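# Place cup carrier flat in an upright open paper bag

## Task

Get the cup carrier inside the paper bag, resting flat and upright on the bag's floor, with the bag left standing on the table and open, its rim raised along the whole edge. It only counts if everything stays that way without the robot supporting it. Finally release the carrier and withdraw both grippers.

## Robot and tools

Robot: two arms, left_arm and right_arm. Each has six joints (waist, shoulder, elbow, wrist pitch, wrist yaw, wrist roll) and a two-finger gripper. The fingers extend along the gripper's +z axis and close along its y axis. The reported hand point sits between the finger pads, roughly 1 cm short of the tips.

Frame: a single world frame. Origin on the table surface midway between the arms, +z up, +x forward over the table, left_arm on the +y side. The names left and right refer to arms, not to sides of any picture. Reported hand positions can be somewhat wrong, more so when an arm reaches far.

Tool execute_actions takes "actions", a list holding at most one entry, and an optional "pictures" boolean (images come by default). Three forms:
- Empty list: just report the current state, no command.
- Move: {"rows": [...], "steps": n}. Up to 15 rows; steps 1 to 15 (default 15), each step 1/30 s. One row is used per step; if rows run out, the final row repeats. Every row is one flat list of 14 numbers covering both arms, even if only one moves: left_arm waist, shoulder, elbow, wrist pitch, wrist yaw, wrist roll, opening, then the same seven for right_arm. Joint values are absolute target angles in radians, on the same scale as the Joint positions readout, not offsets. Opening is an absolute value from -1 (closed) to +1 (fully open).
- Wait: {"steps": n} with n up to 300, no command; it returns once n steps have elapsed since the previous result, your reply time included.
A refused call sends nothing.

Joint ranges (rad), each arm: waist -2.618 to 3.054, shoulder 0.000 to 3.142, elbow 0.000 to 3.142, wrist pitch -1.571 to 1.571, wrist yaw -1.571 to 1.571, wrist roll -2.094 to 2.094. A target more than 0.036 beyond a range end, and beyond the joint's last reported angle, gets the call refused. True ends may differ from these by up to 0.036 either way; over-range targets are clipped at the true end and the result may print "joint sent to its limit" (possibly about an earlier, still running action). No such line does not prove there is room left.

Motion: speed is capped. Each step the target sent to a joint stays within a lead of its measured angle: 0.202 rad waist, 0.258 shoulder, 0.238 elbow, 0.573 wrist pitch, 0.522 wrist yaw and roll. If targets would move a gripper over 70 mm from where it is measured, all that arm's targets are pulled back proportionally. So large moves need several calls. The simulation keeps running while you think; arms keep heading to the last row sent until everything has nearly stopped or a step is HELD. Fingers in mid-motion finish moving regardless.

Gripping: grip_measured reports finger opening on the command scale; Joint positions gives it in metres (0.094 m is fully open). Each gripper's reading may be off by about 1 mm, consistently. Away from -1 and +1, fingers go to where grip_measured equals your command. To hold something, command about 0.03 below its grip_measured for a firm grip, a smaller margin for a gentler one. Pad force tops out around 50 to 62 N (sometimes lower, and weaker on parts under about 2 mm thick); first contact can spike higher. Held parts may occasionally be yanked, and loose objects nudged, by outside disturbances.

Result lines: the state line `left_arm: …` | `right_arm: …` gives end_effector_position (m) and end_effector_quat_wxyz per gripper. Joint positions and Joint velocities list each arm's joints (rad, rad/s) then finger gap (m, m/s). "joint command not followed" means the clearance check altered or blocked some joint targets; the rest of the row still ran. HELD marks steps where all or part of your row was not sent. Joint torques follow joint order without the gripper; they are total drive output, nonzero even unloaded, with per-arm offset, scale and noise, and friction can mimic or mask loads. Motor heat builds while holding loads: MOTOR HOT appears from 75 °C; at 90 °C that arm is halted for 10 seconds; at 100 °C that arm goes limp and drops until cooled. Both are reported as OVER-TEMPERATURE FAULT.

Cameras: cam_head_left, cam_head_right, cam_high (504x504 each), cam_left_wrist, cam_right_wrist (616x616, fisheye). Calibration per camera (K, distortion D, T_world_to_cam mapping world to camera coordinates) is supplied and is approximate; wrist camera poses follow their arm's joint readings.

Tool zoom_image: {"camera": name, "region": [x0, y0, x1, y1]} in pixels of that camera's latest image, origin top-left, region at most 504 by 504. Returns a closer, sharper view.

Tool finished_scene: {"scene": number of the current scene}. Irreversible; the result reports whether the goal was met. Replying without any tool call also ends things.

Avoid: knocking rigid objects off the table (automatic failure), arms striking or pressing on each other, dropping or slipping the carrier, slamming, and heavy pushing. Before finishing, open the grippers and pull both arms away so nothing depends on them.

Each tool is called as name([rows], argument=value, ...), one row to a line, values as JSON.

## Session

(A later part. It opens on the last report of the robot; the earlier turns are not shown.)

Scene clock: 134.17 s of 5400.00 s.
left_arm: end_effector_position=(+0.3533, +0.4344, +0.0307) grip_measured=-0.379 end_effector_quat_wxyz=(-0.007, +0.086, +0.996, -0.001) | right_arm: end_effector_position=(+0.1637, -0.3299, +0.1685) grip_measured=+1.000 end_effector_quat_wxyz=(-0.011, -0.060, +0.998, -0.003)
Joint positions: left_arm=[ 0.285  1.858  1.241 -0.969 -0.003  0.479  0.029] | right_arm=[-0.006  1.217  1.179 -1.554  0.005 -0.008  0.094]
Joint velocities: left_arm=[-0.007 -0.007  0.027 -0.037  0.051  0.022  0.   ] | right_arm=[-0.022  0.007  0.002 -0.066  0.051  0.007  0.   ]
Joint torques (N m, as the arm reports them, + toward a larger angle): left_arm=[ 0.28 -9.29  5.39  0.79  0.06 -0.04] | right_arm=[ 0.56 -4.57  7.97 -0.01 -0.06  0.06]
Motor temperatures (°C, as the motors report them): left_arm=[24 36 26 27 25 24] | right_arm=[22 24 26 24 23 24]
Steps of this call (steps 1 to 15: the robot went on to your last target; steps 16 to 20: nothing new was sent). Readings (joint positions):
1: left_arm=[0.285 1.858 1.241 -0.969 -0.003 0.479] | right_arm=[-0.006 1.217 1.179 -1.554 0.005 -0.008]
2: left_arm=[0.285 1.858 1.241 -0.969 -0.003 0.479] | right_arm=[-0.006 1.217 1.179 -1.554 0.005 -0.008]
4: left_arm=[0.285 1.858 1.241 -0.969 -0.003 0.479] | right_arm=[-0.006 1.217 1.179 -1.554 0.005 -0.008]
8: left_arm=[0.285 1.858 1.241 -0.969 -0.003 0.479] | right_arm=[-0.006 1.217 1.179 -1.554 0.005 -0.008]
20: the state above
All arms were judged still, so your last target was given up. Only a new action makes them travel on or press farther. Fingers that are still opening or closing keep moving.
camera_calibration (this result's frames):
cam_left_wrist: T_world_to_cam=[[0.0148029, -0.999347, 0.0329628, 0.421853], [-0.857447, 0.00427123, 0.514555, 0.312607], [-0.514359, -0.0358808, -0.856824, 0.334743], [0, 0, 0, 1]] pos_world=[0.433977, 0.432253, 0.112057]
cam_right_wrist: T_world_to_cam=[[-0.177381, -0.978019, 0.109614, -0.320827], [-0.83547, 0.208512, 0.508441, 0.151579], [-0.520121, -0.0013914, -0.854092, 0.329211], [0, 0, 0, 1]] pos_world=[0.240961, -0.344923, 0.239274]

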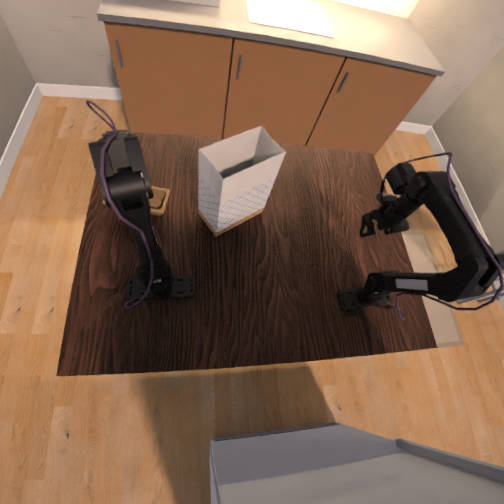

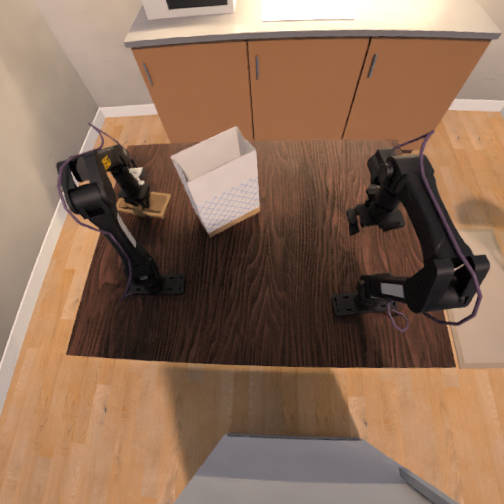

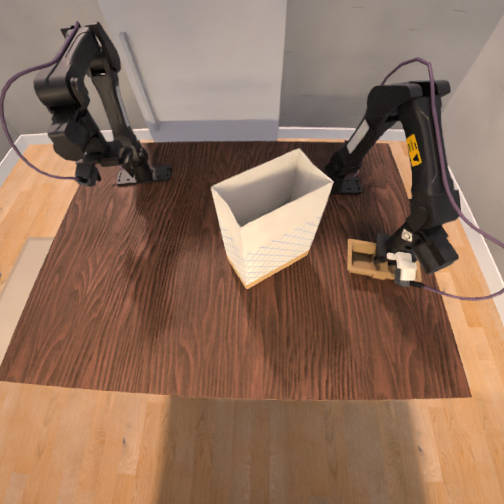

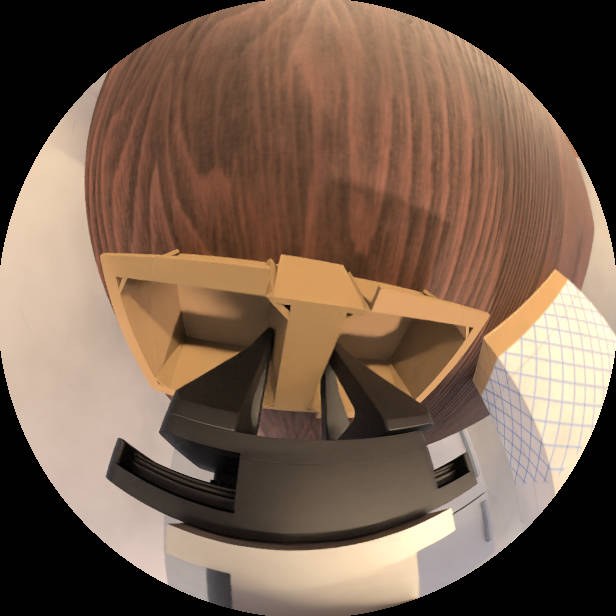

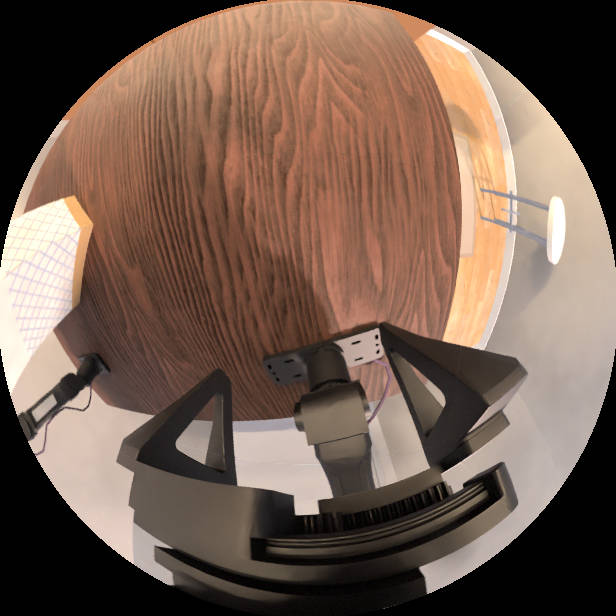

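execute_actions([
  {"rows":[[0.29,1.7,1.5,-1.3,0,0.3,-0.45,0,1.2,1.2,-1.57,0,0,1],[0.29,1.65,1.7,-1.4,0,0.1,-0.45,0,1.2,1.2,-1.57,0,0,1],[0.29,1.65,1.7,-1.4,0,0.1,-0.45,0,1.2,1.2,-1.57,0,0,1],[0.29,1.65,1.7,-1.4,0,0.1,-0.45,0,1.2,1.2,-1.57,0,0,1],[0.29,1.65,1.7,-1.4,0,0.1,-0.45,0,1.2,1.2,-1.57,0,0,1],[0.29,1.54,2.3,-1.56,0,-1.24,-0.45,0,1.2,1.2,-1.57,0,0,1]],"steps":15},
], pictures=false)

execute_actions([
  {"steps":60},
], pictures=false)

execute_actions([
  {"rows":[[0.1,1.54,2.3,-1.56,0,-1.24,-0.45,0,1.2,1.2,-1.57,0,0,1],[0.0,1.54,2.3,-1.56,0,-1.24,-0.45,0,1.2,1.2,-1.57,0,0,1],[-0.1,1.54,2.3,-1.56,0,-1.24,-0.45,0,1.2,1.2,-1.57,0,0,1],[-0.2,1.54,2.3,-1.56,0,-1.24,-0.45,0,1.2,1.2,-1.57,0,0,1],[-0.3,1.54,2.3,-1.56,0,-1.24,-0.45,0,1.2,1.2,-1.57,0,0,1]],"steps":15},
])

Scene clock: 162.93 s of 5400.00 s.
left_arm: end_effector_position=(+0.3718, +0.4403, +0.3038) grip_measured=-0.379 end_effector_quat_wxyz=(+0.237, -0.327, +0.915, -0.007) | right_arm: end_effector_position=(+0.1637, -0.3299, +0.1685) grip_measured=+1.000 end_effector_quat_wxyz=(-0.011, -0.060, +0.998, -0.003)
Joint positions: left_arm=[ 0.285  1.579  1.937 -1.45  -0.003 -0.377  0.029] | right_arm=[-0.006  1.217  1.179 -1.554  0.005 -0.008  0.094]
Joint velocities: left_arm=[-0.022 -0.11   2.127 -0.447 -0.022 -2.645  0.   ] | right_arm=[ 0.007  0.002  0.002 -0.037 -0.051  0.022  0.   ]
Joint torques (N m, as the arm reports them, + toward a larger angle): left_arm=[ 0.16 -7.45  7.88  1.37  0.04  0.04] | right_arm=[ 0.41 -4.52  7.69  0.01 -0.03  0.06]
Motor temperatures (°C, as the motors report them): left_arm=[24 37 27 27 25 24] | right_arm=[22 24 26 24 23 24]
Steps of this call (steps 1 to 90: nothing new was sent; then 25.27 s passed at rest; steps 91 to 105: all 15 steps of this action). Readings (joint positions):
91: left_arm=[0.285 1.855 1.261 -1.003 -0.003 0.461] | right_arm=[-0.006 1.217 1.179 -1.554 0.005 -0.008]
92: left_arm=[0.285 1.846 1.288 -1.050 -0.003 0.426] | right_arm=[-0.006 1.217 1.179 -1.554 0.005 -0.008]
94: left_arm=[0.285 1.804 1.356 -1.128 -0.003 0.357] | right_arm=[-0.006 1.217 1.179 -1.554 0.005 -0.008]
98: left_arm=[0.285 1.692 1.516 -1.252 -0.003 0.170] | right_arm=[-0.006 1.217 1.179 -1.554 0.005 -0.008]
105: the state above

Scene clock: 164.93 s of 5400.00 s.
left_arm: end_effector_position=(+0.3497, +0.4416, +0.4202) grip_measured=-0.379 end_effector_quat_wxyz=(-0.354, +0.650, -0.654, +0.157) | right_arm: end_effector_position=(+0.1637, -0.3299, +0.1685) grip_measured=+1.000 end_effector_quat_wxyz=(-0.011, -0.060, +0.998, -0.003)
Joint positions: left_arm=[ 0.292  1.534  2.291 -1.534 -0.036 -1.234  0.029] | right_arm=[-0.006  1.217  1.179 -1.554  0.005 -0.008  0.094]
Joint velocities: left_arm=[ 0.344  0.002 -0.012  0.256 -1.121  0.007  0.   ] | right_arm=[ 0.002 -0.002 -0.002  0.007  0.051 -0.007  0.   ]
Joint torques (N m, as the arm reports them, + toward a larger angle): left_arm=[-1.59 -3.35  5.86  1.37  2.08 -0.03] | right_arm=[ 0.46 -4.67  7.85 -0.04 -0.06  0.04]
Motor temperatures (°C, as the motors report them): left_arm=[24 36 27 27 25 24] | right_arm=[22 24 26 24 23 24]
joint sent to its limit (left arm) — the command would take joint 4 (wrist pitch) past its lower limit, so that joint was sent only as far as its limit.
Steps of this call (steps 1 to 45: the robot went on to your last target; steps 46 to 60: nothing new was sent). Readings (joint positions):
1: left_arm=[0.285 1.576 2.013 -1.465 -0.003 -0.471] | right_arm=[-0.006 1.217 1.179 -1.554 0.005 -0.008]
2: left_arm=[0.285 1.574 2.090 -1.476 -0.003 -0.567] | right_arm=[-0.006 1.217 1.179 -1.554 0.005 -0.008]
4: left_arm=[0.285 1.565 2.222 -1.483 -0.003 -0.766] | right_arm=[-0.006 1.217 1.179 -1.554 0.005 -0.008]
8: left_arm=[0.285 1.519 2.291 -1.500 -0.003 -1.043] | right_arm=[-0.006 1.217 1.179 -1.554 0.005 -0.008]
60: the state above
All arms were judged still, so your last target was given up. Only a new action makes them travel on or press farther. Fingers that are still opening or closing keep moving.

Scene clock: 165.43 s of 5400.00 s.
left_arm: end_effector_position=(+0.3580, +0.2439, +0.4178) grip_measured=-0.379 end_effector_quat_wxyz=(+0.278, -0.424, +0.821, -0.264) | right_arm: end_effector_position=(+0.1637, -0.3299, +0.1685) grip_measured=+1.000 end_effector_quat_wxyz=(-0.011, -0.060, +0.998, -0.003)
Joint positions: left_arm=[-0.306  1.543  2.291 -1.532 -0.001 -1.236  0.029] | right_arm=[-0.006  1.217  1.179 -1.554  0.005 -0.008  0.094]
Joint velocities: left_arm=[ 0.002 -0.007  0.012 -0.066 -0.022  0.022 -0.   ] | right_arm=[ 0.007 -0.017  0.012 -0.022 -0.022 -0.095  0.   ]
Joint torques (N m, as the arm reports them, + toward a larger angle): left_arm=[ 0.26 -3.89  5.86  1.96 -0.02 -0.01] | right_arm=[ 0.53 -4.43  7.95 -0.03 -0.03  0.03]
Motor temperatures (°C, as the motors report them): left_arm=[24 36 27 27 25 24] | right_arm=[22 24 26 24 23 24]
joint sent to its limit (left arm) — the command would take joint 4 (wrist pitch) past its lower limit, so that joint was sent only as far as its limit.
Steps of this call (steps 1 to 15: all 15 steps of this action). Readings (joint positions):
1: left_arm=[0.279 1.534 2.291 -1.523 -0.090 -1.235] | right_arm=[-0.006 1.217 1.179 -1.554 0.005 -0.008]
2: left_arm=[0.241 1.534 2.291 -1.513 -0.128 -1.236] | right_arm=[-0.006 1.217 1.179 -1.554 0.005 -0.008]
4: left_arm=[0.137 1.534 2.291 -1.502 -0.168 -1.236] | right_arm=[-0.006 1.217 1.179 -1.554 0.005 -0.008]
8: left_arm=[-0.147 1.538 2.291 -1.515 -0.077 -1.236] | right_arm=[-0.006 1.217 1.179 -1.554 0.005 -0.008]
15: the state above
camera_calibration (this result's frames):
cam_left_wrist: T_world_to_cam=[[0.606794, -0.331032, 0.722647, -0.444401], [-0.677043, -0.69156, 0.251709, 0.333172], [0.41643, -0.641999, -0.643757, 0.387559], [0, 0, 0, 1]] pos_world=[0.33384, 0.33211, 0.486777]
cam_right_wrist: T_world_to_cam=[[-0.177381, -0.978019, 0.109614, -0.320827], [-0.83547, 0.208512, 0.508441, 0.151579], [-0.520121, -0.0013914, -0.854092, 0.329211], [0, 0, 0, 1]] pos_world=[0.240961, -0.344923, 0.239274]

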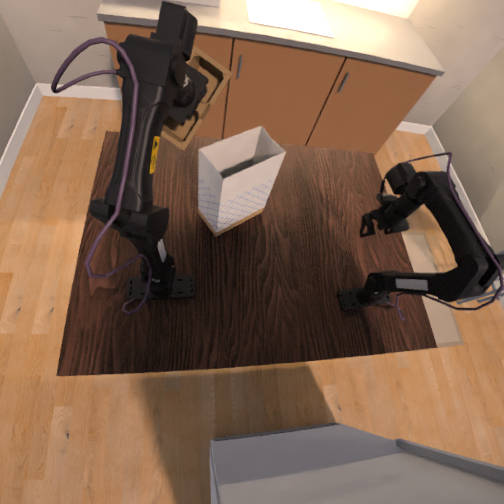

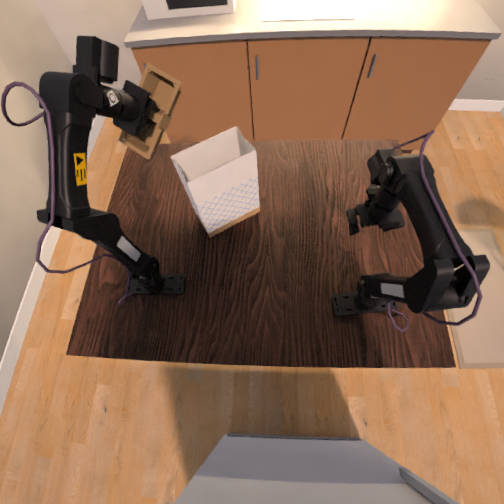

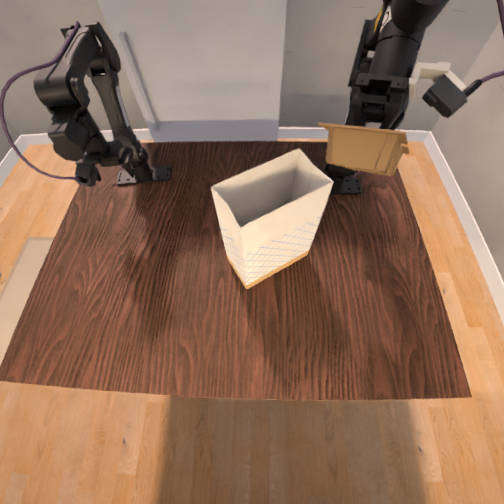

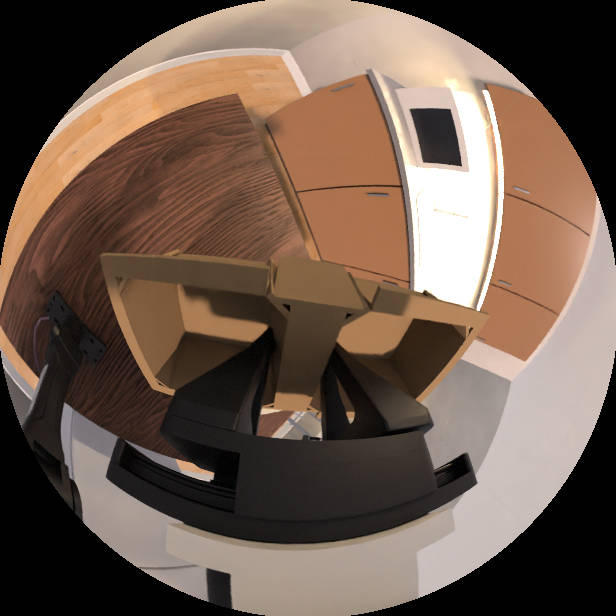

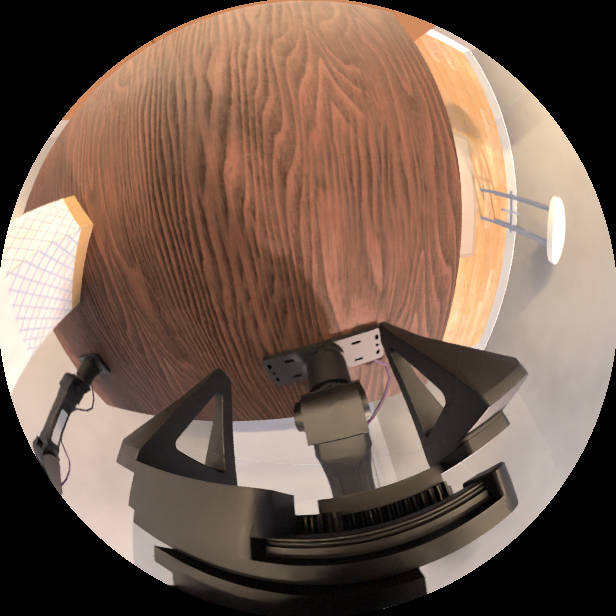

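execute_actions([
  {"rows":[[-0.4,1.54,2.33,-1.56,0,-1.24,-0.45,0,1.2,1.2,-1.57,0,0,1],[-0.45,1.54,2.33,-1.56,0,-1.24,-0.45,0,1.2,1.2,-1.57,0,0,1],[-0.5,1.54,2.33,-1.56,0,-1.24,-0.45,0,1.2,1.2,-1.57,0,0,1],[-0.55,1.54,2.33,-1.56,0,-1.24,-0.45,0,1.2,1.2,-1.57,0,0,1],[-0.6,1.54,2.33,-1.56,0,-1.24,-0.45,0,1.2,1.2,-1.57,0,0,1]],"steps":15},
])

Scene clock: 183.00 s of 5400.00 s.
left_arm: end_effector_position=(+0.3156, +0.1550, +0.4165) grip_measured=-0.379 end_effector_quat_wxyz=(+0.230, -0.296, +0.876, -0.303) | right_arm: end_effector_position=(+0.1637, -0.3299, +0.1685) grip_measured=+1.000 end_effector_quat_wxyz=(-0.011, -0.060, +0.998, -0.003)
Joint positions: left_arm=[-0.602  1.543  2.291 -1.54   0.011 -1.236  0.029] | right_arm=[-0.006  1.217  1.179 -1.554  0.005 -0.008  0.094]
Joint velocities: left_arm=[ 0.007 -0.002  0.002 -0.037 -0.022 -0.081 -0.   ] | right_arm=[-0.007 -0.017  0.007 -0.037  0.022  0.007  0.   ]
Joint torques (N m, as the arm reports them, + toward a larger angle): left_arm=[ 0.07 -4.16  8.34  1.95 -0.08 -0.01] | right_arm=[ 0.44 -4.5   7.99 -0.05 -0.02  0.08]
Motor temperatures (°C, as the motors report them): left_arm=[24 33 27 29 25 24] | right_arm=[22 24 26 24 23 24]
joint sent to its limit (left arm) — the command would take joint 4 (wrist pitch) past its lower limit, so that joint was sent only as far as its limit.
Steps of this call (steps 1 to 15: the robot went on to your last target; steps 16 to 90: nothing new was sent; then 14.07 s passed at rest; steps 91 to 105: all 15 steps of this action). Readings (joint positions):
91: left_arm=[-0.319 1.543 2.291 -1.540 -0.008 -1.236] | right_arm=[-0.006 1.217 1.179 -1.554 0.005 -0.008]
92: left_arm=[-0.351 1.543 2.291 -1.540 -0.013 -1.236] | right_arm=[-0.006 1.217 1.179 -1.554 0.005 -0.008]
94: left_arm=[-0.451 1.543 2.291 -1.540 -0.013 -1.236] | right_arm=[-0.006 1.217 1.179 -1.554 0.005 -0.008]
98: left_arm=[-0.599 1.543 2.291 -1.540 0.012 -1.236] | right_arm=[-0.006 1.217 1.179 -1.554 0.005 -0.008]
105: the state above
camera_calibration (this result's frames):
cam_left_wrist: T_world_to_cam=[[0.487828, -0.495336, 0.718795, -0.382523], [-0.850275, -0.456038, 0.262796, 0.256907], [0.197625, -0.739373, -0.64364, 0.431402], [0, 0, 0, 1]] pos_world=[0.319791, 0.246649, 0.485109]
cam_right_wrist: T_world_to_cam=[[-0.177381, -0.978019, 0.109614, -0.320827], [-0.83547, 0.208512, 0.508441, 0.151579], [-0.520121, -0.0013914, -0.854092, 0.329211], [0, 0, 0, 1]] pos_world=[0.240961, -0.344923, 0.239274]

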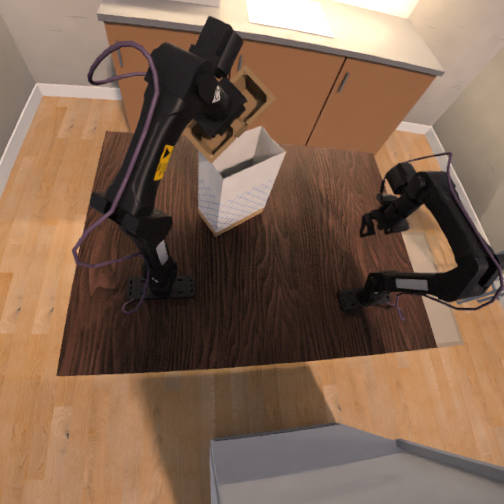

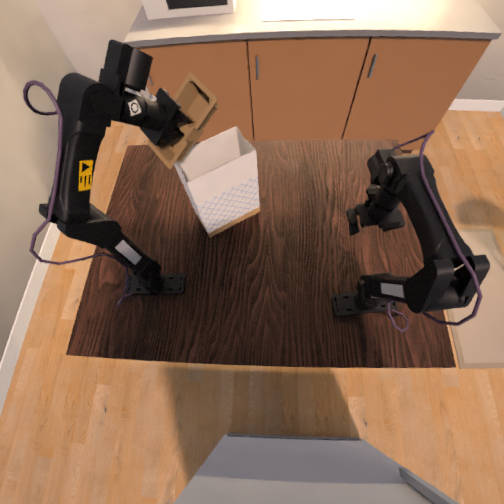

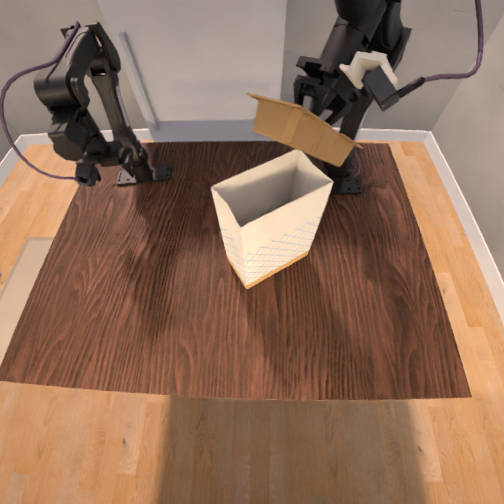

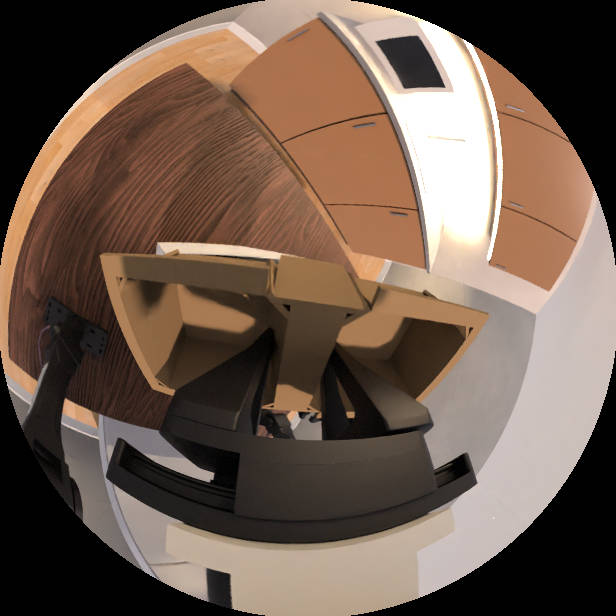

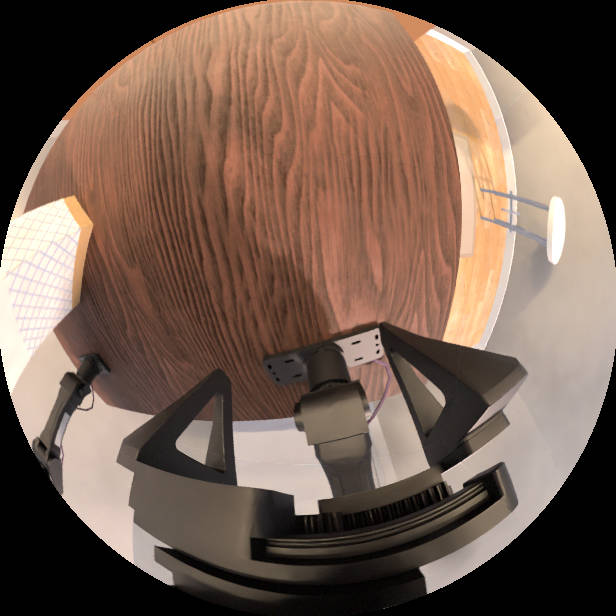

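execute_actions([
  {"rows":[[-0.62,1.56,2.42,-1.55,0,-1.3,-0.45,0,1.2,1.2,-1.57,0,0,1],[-0.65,1.58,2.42,-1.55,0,-1.3,-0.45,0,1.2,1.2,-1.57,0,0,1],[-0.7,1.59,2.42,-1.55,0,-1.34,-0.45,0,1.2,1.2,-1.57,0,0,1]],"steps":15},
])

Scene clock: 190.40 s of 5400.00 s.
left_arm: end_effector_position=(+0.3022, +0.1277, +0.4348) grip_measured=-0.379 end_effector_quat_wxyz=(+0.215, -0.294, +0.866, -0.343) | right_arm: end_effector_position=(+0.1637, -0.3299, +0.1685) grip_measured=+1.000 end_effector_quat_wxyz=(-0.011, -0.060, +0.998, -0.003)
Joint positions: left_arm=[-0.695  1.578  2.389 -1.548  0.008 -1.33   0.029] | right_arm=[-0.006  1.217  1.179 -1.554  0.005 -0.008  0.094]
Joint velocities: left_arm=[-0.017  0.032 -0.012 -0.007  0.037 -0.037  0.   ] | right_arm=[-0.037  0.012 -0.017 -0.007 -0.007  0.037  0.   ]
Joint torques (N m, as the arm reports them, + toward a larger angle): left_arm=[-0.25 -2.89  7.41  2.18 -0.09 -0.01] | right_arm=[ 0.45 -4.54  7.88  0.    0.    0.05]
Motor temperatures (°C, as the motors report them): left_arm=[24 32 27 29 25 24] | right_arm=[22 24 26 24 23 24]
joint sent to its limit (left arm) — the command would take joint 4 (wrist pitch) past its lower limit, so that joint was sent only as far as its limit.
Steps of this call (steps 1 to 15: the robot went on to your last target; steps 16 to 90: nothing new was sent; then 3.90 s passed at rest; steps 91 to 105: all 15 steps of this action). Readings (joint positions):
91: left_arm=[-0.604 1.549 2.312 -1.550 0.011 -1.246] | right_arm=[-0.006 1.217 1.179 -1.554 0.005 -0.008]
92: left_arm=[-0.610 1.561 2.341 -1.551 0.008 -1.257] | right_arm=[-0.006 1.217 1.179 -1.554 0.005 -0.008]
94: left_arm=[-0.653 1.571 2.378 -1.548 0.002 -1.284] | right_arm=[-0.006 1.217 1.179 -1.554 0.005 -0.008]
98: left_arm=[-0.695 1.572 2.389 -1.548 0.008 -1.314] | right_arm=[-0.006 1.217 1.179 -1.554 0.005 -0.008]
105: the state above
camera_calibration (this result's frames):
cam_left_wrist: T_world_to_cam=[[0.471522, -0.444771, 0.761476, -0.422794], [-0.863057, -0.410084, 0.294897, 0.212269], [0.181108, -0.796247, -0.577226, 0.408993], [0, 0, 0, 1]] pos_world=[0.308486, 0.224661, 0.495432]
cam_right_wrist: T_world_to_cam=[[-0.177381, -0.978019, 0.109614, -0.320827], [-0.83547, 0.208512, 0.508441, 0.151579], [-0.520121, -0.0013914, -0.854092, 0.329211], [0, 0, 0, 1]] pos_world=[0.240961, -0.344923, 0.239274]

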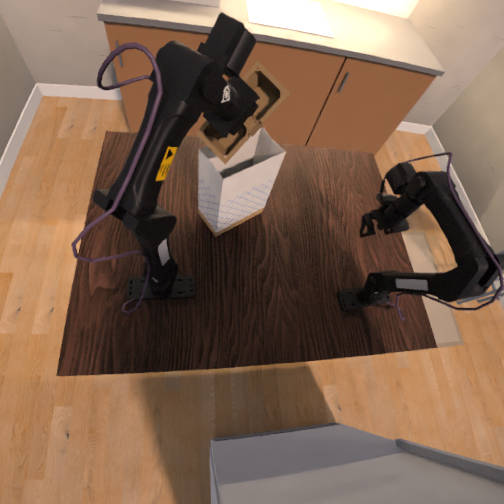

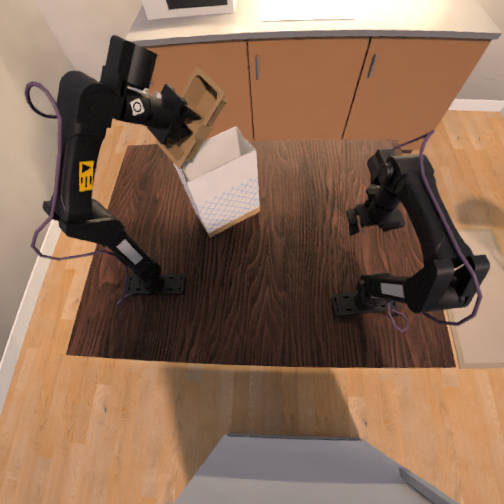

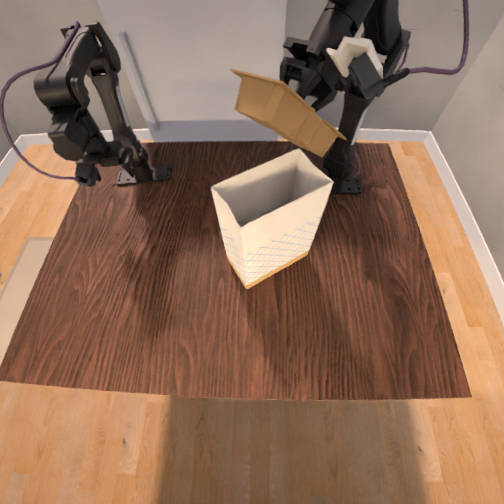

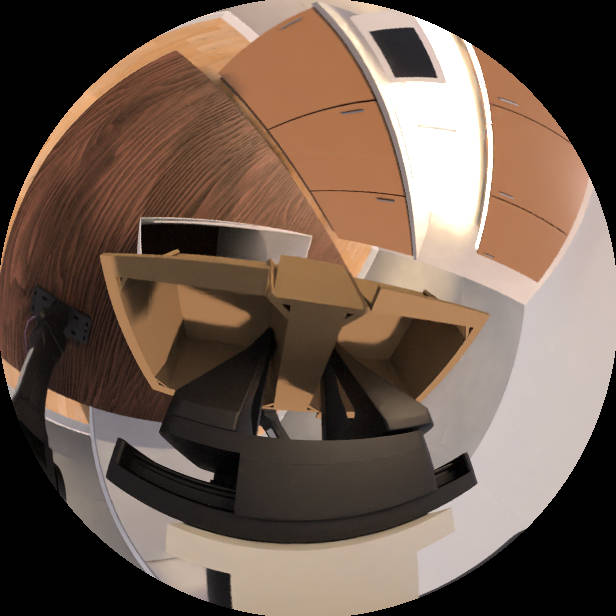

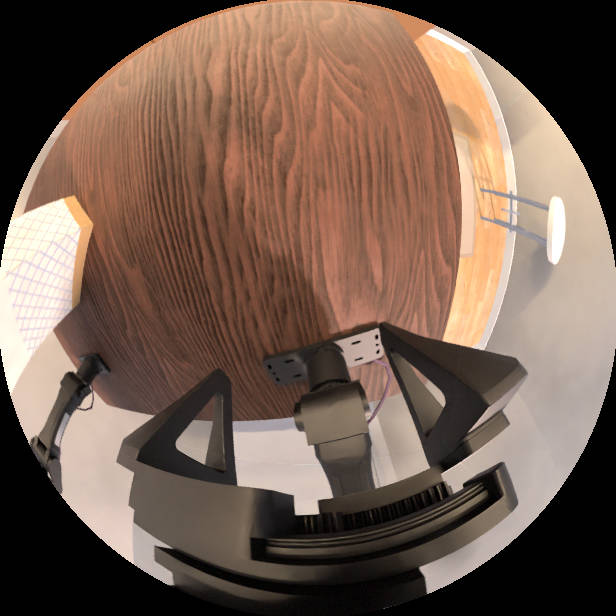

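execute_actions([
  {"rows":[[-0.68,1.63,2.42,-1.55,0,-1.34,-0.45,0,1.2,1.2,-1.57,0,0,1],[-0.68,1.63,2.42,-1.55,0,-1.34,-0.45,0,1.2,1.2,-1.57,0,0,1],[-0.68,1.69,2.42,-1.55,0,-1.34,-0.45,0,1.2,1.2,-1.57,0,0,1]],"steps":15},
])

Scene clock: 197.30 s of 5400.00 s.
left_arm: end_effector_position=(+0.3329, +0.1057, +0.3962) grip_measured=-0.379 end_effector_quat_wxyz=(+0.186, -0.305, +0.885, -0.298) | right_arm: end_effector_position=(+0.1637, -0.3299, +0.1685) grip_measured=+1.000 end_effector_quat_wxyz=(-0.011, -0.060, +0.998, -0.003)
Joint positions: left_arm=[-0.69   1.707  2.403 -1.549  0.008 -1.335  0.029] | right_arm=[-0.006  1.217  1.179 -1.554  0.005 -0.008  0.094]
Joint velocities: left_arm=[-0.017  0.002 -0.012  0.007  0.022  0.007  0.   ] | right_arm=[ 0.012  0.002  0.007 -0.022 -0.037  0.007  0.   ]
Joint torques (N m, as the arm reports them, + toward a larger angle): left_arm=[ 0.64 -6.63  6.72  2.01 -0.06 -0.01] | right_arm=[ 0.35 -4.59  7.96 -0.03 -0.09  0.03]
Motor temperatures (°C, as the motors report them): left_arm=[24 32 28 29 25 24] | right_arm=[22 24 26 24 23 24]
Steps of this call (steps 1 to 15: the robot went on to your last target; steps 16 to 90: nothing new was sent; then 3.40 s passed at rest; steps 91 to 105: all 15 steps of this action). Readings (joint positions):
91: left_arm=[-0.695 1.583 2.391 -1.548 0.008 -1.335] | right_arm=[-0.006 1.217 1.179 -1.554 0.005 -0.008]
92: left_arm=[-0.693 1.588 2.394 -1.548 0.008 -1.335] | right_arm=[-0.006 1.217 1.179 -1.554 0.005 -0.008]
94: left_arm=[-0.691 1.617 2.403 -1.549 0.008 -1.335] | right_arm=[-0.006 1.217 1.179 -1.554 0.005 -0.008]
98: left_arm=[-0.690 1.686 2.403 -1.549 0.008 -1.335] | right_arm=[-0.006 1.217 1.179 -1.554 0.005 -0.008]
105: the state above
camera_calibration (this result's frames):
cam_left_wrist: T_world_to_cam=[[0.543081, -0.490958, 0.681193, -0.404772], [-0.829475, -0.439773, 0.344341, 0.213506], [0.130513, -0.752037, -0.64607, 0.403147], [0, 0, 0, 1]] pos_world=[0.344306, 0.19835, 0.46267]
cam_right_wrist: T_world_to_cam=[[-0.177381, -0.978019, 0.109614, -0.320827], [-0.83547, 0.208512, 0.508441, 0.151579], [-0.520121, -0.0013914, -0.854092, 0.329211], [0, 0, 0, 1]] pos_world=[0.240961, -0.344923, 0.239274]

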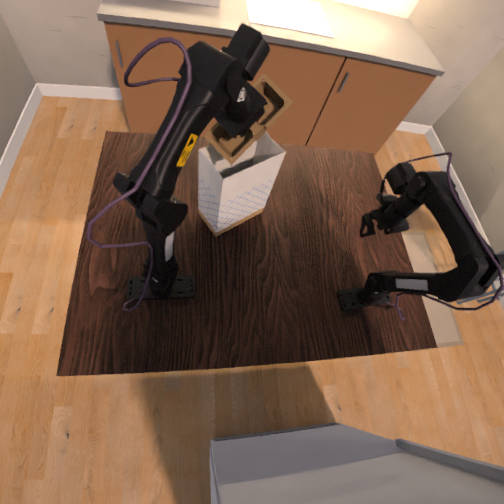

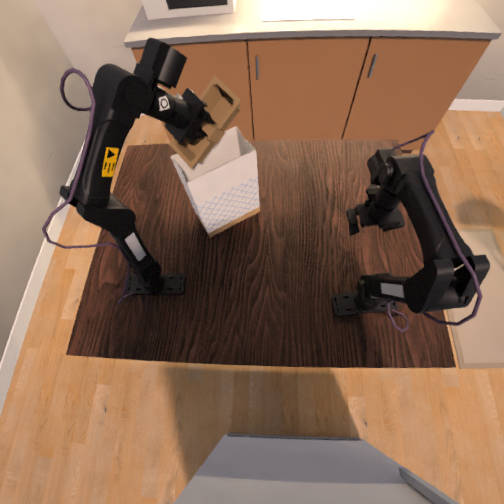

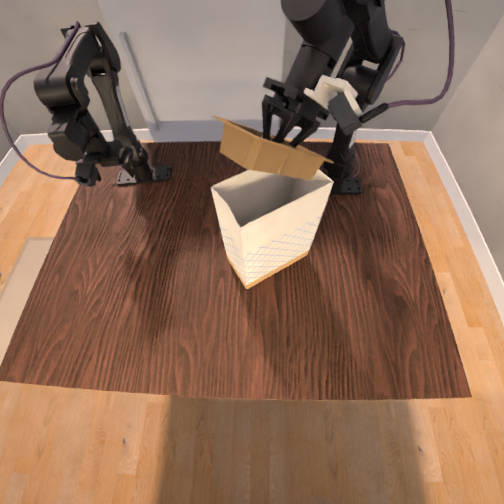

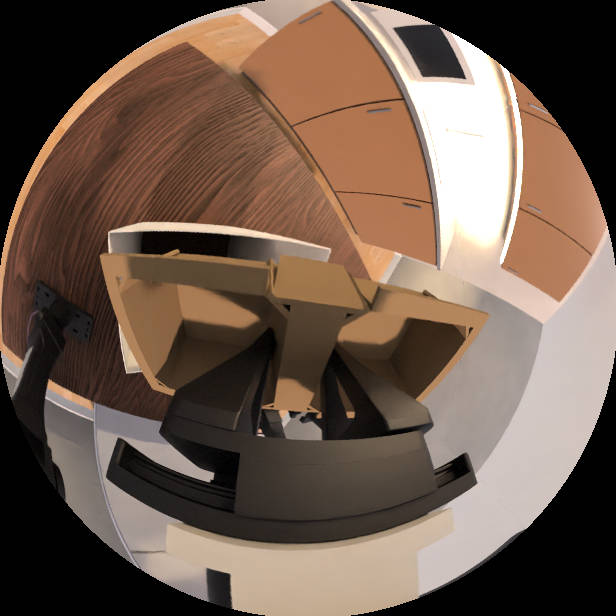

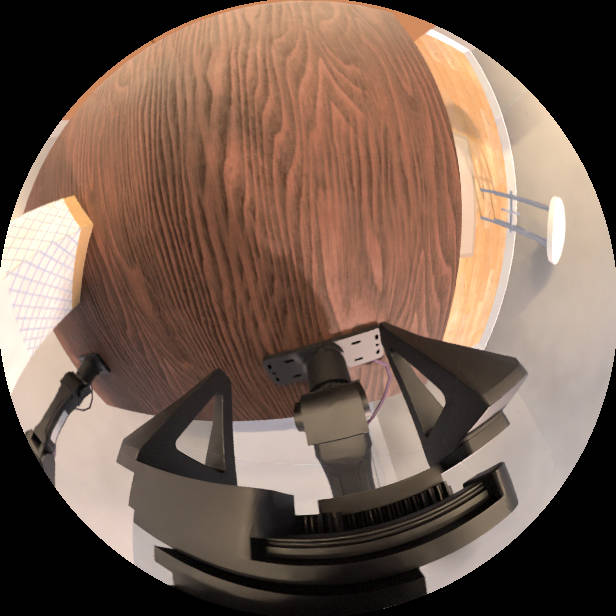

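execute_actions([
  {"rows":[[-0.68,1.69,2.38,-1.55,0,-1.34,-0.45,0,1.2,1.2,-1.57,0,0,1],[-0.68,1.69,2.36,-1.55,0,-1.34,-0.45,0,1.2,1.2,-1.57,0,0,1],[-0.68,1.69,2.34,-1.55,0,-1.34,-0.45,0,1.2,1.2,-1.57,0,0,1],[-0.68,1.69,2.32,-1.55,0,-1.34,-0.45,0,1.2,1.2,-1.57,0,0,1],[-0.68,1.69,2.3,-1.55,0,-1.34,-0.45,0,1.2,1.2,-1.57,0,0,1],[-0.68,1.69,2.28,-1.55,0,-1.34,-0.45,0,1.2,1.2,-1.57,0,0,1]],"steps":15},
])

Scene clock: 205.13 s of 5400.00 s.
left_arm: end_effector_position=(+0.3316, +0.1067, +0.3633) grip_measured=-0.379 end_effector_quat_wxyz=(+0.159, -0.311, +0.901, -0.256) | right_arm: end_effector_position=(+0.1637, -0.3299, +0.1685) grip_measured=+1.000 end_effector_quat_wxyz=(-0.011, -0.060, +0.998, -0.003)
Joint positions: left_arm=[-0.69   1.701  2.291 -1.548  0.008 -1.335  0.029] | right_arm=[-0.006  1.217  1.179 -1.554  0.005 -0.008  0.094]
Joint velocities: left_arm=[-0.027 -0.007 -0.007  0.095  0.037 -0.022 -0.001] | right_arm=[ 0.007 -0.007  0.007  0.022 -0.037 -0.022  0.   ]
Joint torques (N m, as the arm reports them, + toward a larger angle): left_arm=[ 0.62 -6.51  4.66  1.88 -0.06 -0.01] | right_arm=[ 0.38 -4.51  7.92  0.01 -0.04  0.03]
Motor temperatures (°C, as the motors report them): left_arm=[24 32 27 30 25 24] | right_arm=[22 24 26 24 23 24]
Steps of this call (steps 1 to 15: the robot went on to your last target; steps 16 to 90: nothing new was sent; then 4.33 s passed at rest; steps 91 to 105: all 15 steps of this action). Readings (joint positions):
91: left_arm=[-0.690 1.707 2.403 -1.549 0.008 -1.335] | right_arm=[-0.006 1.217 1.179 -1.554 0.005 -0.008]
92: left_arm=[-0.690 1.706 2.399 -1.548 0.008 -1.335] | right_arm=[-0.006 1.217 1.179 -1.554 0.005 -0.008]
94: left_arm=[-0.690 1.702 2.374 -1.548 0.008 -1.335] | right_arm=[-0.006 1.217 1.179 -1.554 0.005 -0.008]
98: left_arm=[-0.690 1.701 2.304 -1.548 0.008 -1.335] | right_arm=[-0.006 1.217 1.179 -1.554 0.005 -0.008]
105: the state above
camera_calibration (this result's frames):
cam_left_wrist: T_world_to_cam=[[0.596131, -0.532765, 0.600657, -0.365065], [-0.799403, -0.463472, 0.382293, 0.202977], [0.0747157, -0.708064, -0.702185, 0.41703], [0, 0, 0, 1]] pos_world=[0.348728, 0.194864, 0.434514]
cam_right_wrist: T_world_to_cam=[[-0.177381, -0.978019, 0.109614, -0.320827], [-0.83547, 0.208512, 0.508441, 0.151579], [-0.520121, -0.0013914, -0.854092, 0.329211], [0, 0, 0, 1]] pos_world=[0.240961, -0.344923, 0.239274]

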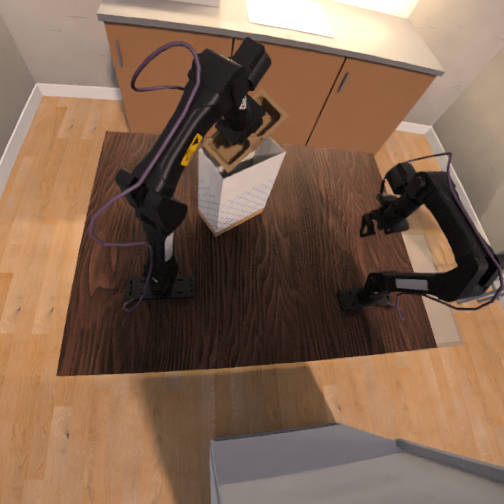

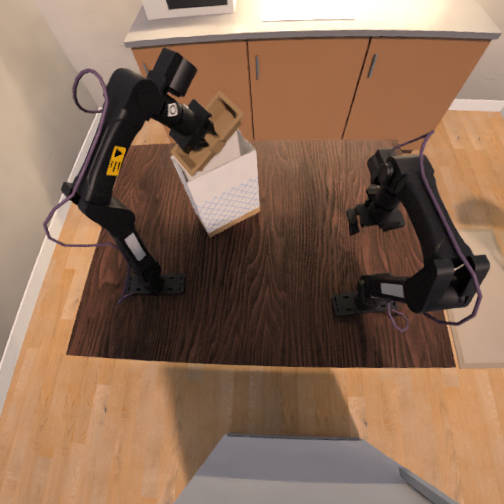

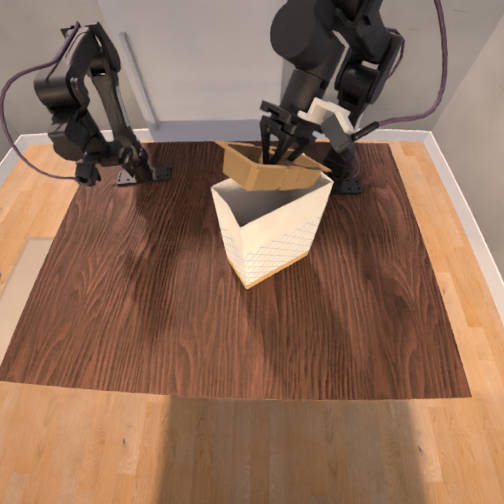

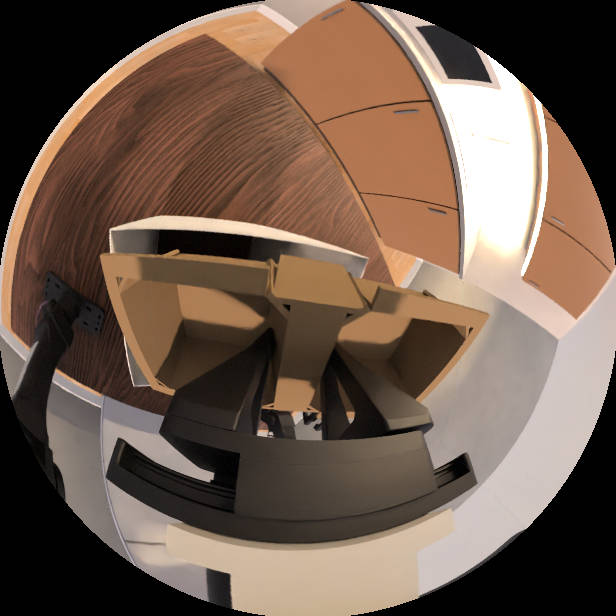

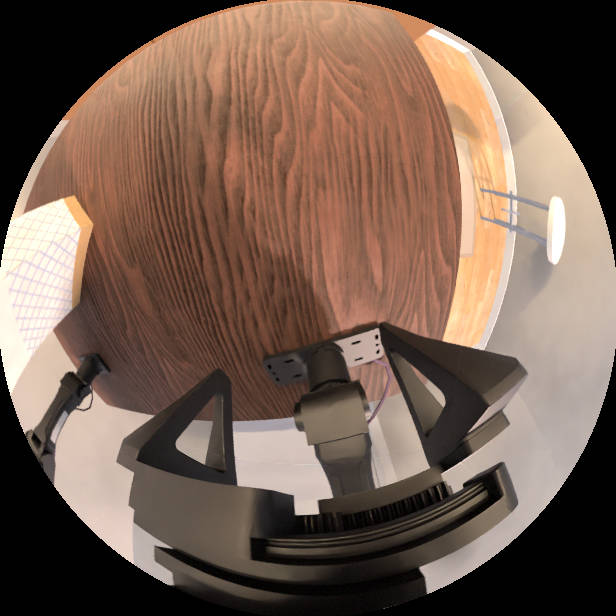

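execute_actions([
  {"rows":[[-0.68,1.69,2.25,-1.55,0,-1.34,-0.45,0,1.2,1.2,-1.57,0,0,1],[-0.68,1.69,2.23,-1.55,0,-1.34,-0.45,0,1.2,1.2,-1.57,0,0,1],[-0.68,1.7,2.21,-1.55,0,-1.34,-0.45,0,1.2,1.2,-1.57,0,0,1],[-0.68,1.7,2.19,-1.55,0,-1.34,-0.45,0,1.2,1.2,-1.57,0,0,1],[-0.68,1.71,2.17,-1.55,0,-1.34,-0.45,0,1.2,1.2,-1.57,0,0,1],[-0.68,1.71,2.15,-1.55,0,-1.34,-0.45,0,1.2,1.2,-1.57,0,0,1]],"steps":15},
])

Scene clock: 214.13 s of 5400.00 s.
left_arm: end_effector_position=(+0.3300, +0.1080, +0.3187) grip_measured=-0.379 end_effector_quat_wxyz=(+0.122, -0.318, +0.919, -0.199) | right_arm: end_effector_position=(+0.1637, -0.3299, +0.1685) grip_measured=+1.000 end_effector_quat_wxyz=(-0.011, -0.060, +0.998, -0.003)
Joint positions: left_arm=[-0.69   1.714  2.162 -1.548  0.008 -1.335  0.029] | right_arm=[-0.006  1.217  1.179 -1.554  0.005 -0.008  0.094]
Joint velocities: left_arm=[-0.012  0.002  0.007  0.037 -0.066 -0.066 -0.   ] | right_arm=[-0.002 -0.002 -0.012 -0.022 -0.095  0.081  0.   ]
Joint torques (N m, as the arm reports them, + toward a larger angle): left_arm=[ 0.61 -6.55  5.04  1.57 -0.06 -0.01] | right_arm=[ 0.55 -4.61  7.9  -0.03 -0.08  0.06]
Motor temperatures (°C, as the motors report them): left_arm=[24 33 27 30 25 24] | right_arm=[22 24 26 24 23 24]
Steps of this call (steps 1 to 15: the robot went on to your last target; steps 16 to 90: nothing new was sent; then 5.50 s passed at rest; steps 91 to 105: all 15 steps of this action). Readings (joint positions):
91: left_arm=[-0.690 1.701 2.287 -1.548 0.008 -1.335] | right_arm=[-0.006 1.217 1.179 -1.554 0.005 -0.008]
92: left_arm=[-0.690 1.700 2.279 -1.548 0.008 -1.335] | right_arm=[-0.006 1.217 1.179 -1.554 0.005 -0.008]
94: left_arm=[-0.690 1.700 2.247 -1.547 0.008 -1.335] | right_arm=[-0.006 1.217 1.179 -1.554 0.005 -0.008]
98: left_arm=[-0.690 1.704 2.173 -1.548 0.008 -1.335] | right_arm=[-0.006 1.217 1.179 -1.554 0.005 -0.008]
105: the state above
camera_calibration (this result's frames):
cam_left_wrist: T_world_to_cam=[[0.656554, -0.580384, 0.481759, -0.313536], [-0.754245, -0.499061, 0.426676, 0.194145], [-0.0072086, -0.6435, -0.765412, 0.426909], [0, 0, 0, 1]] pos_world=[0.355364, 0.189635, 0.394973]
cam_right_wrist: T_world_to_cam=[[-0.177381, -0.978019, 0.109614, -0.320827], [-0.83547, 0.208512, 0.508441, 0.151579], [-0.520121, -0.0013914, -0.854092, 0.329211], [0, 0, 0, 1]] pos_world=[0.240961, -0.344923, 0.239274]

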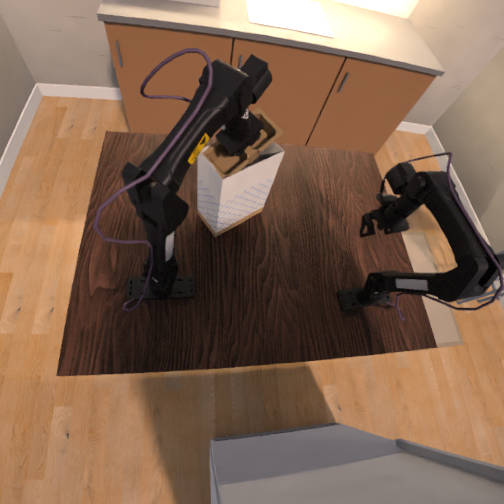

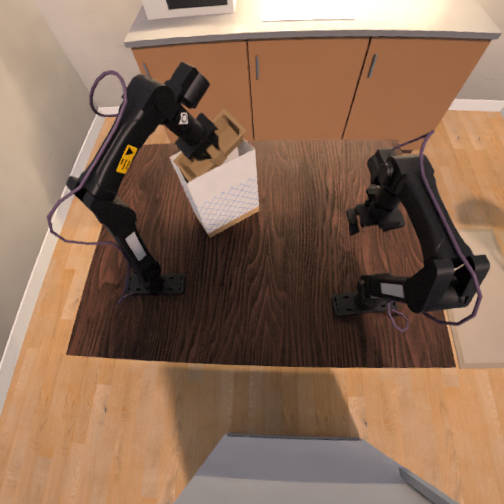

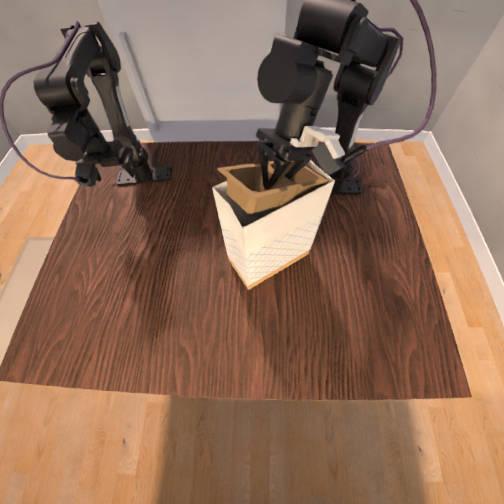

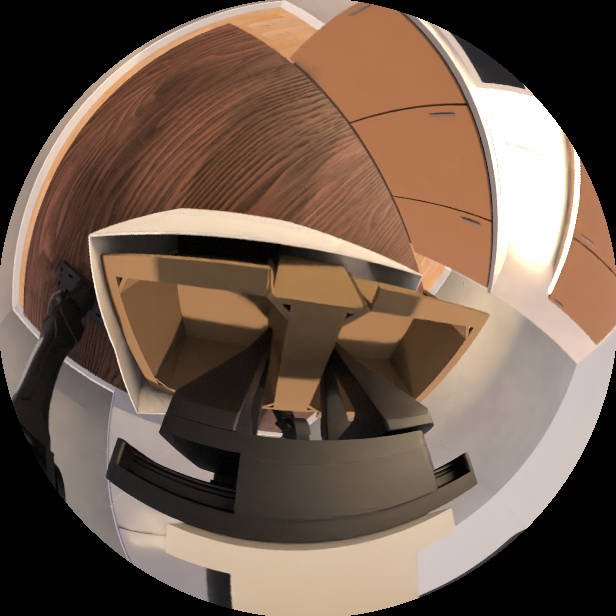

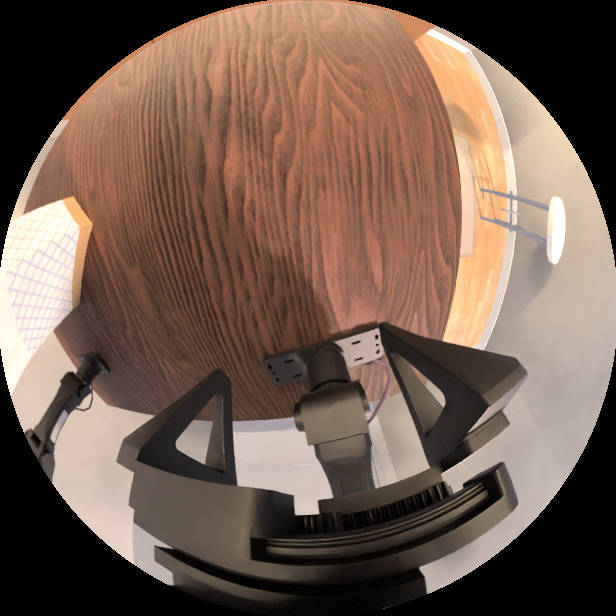

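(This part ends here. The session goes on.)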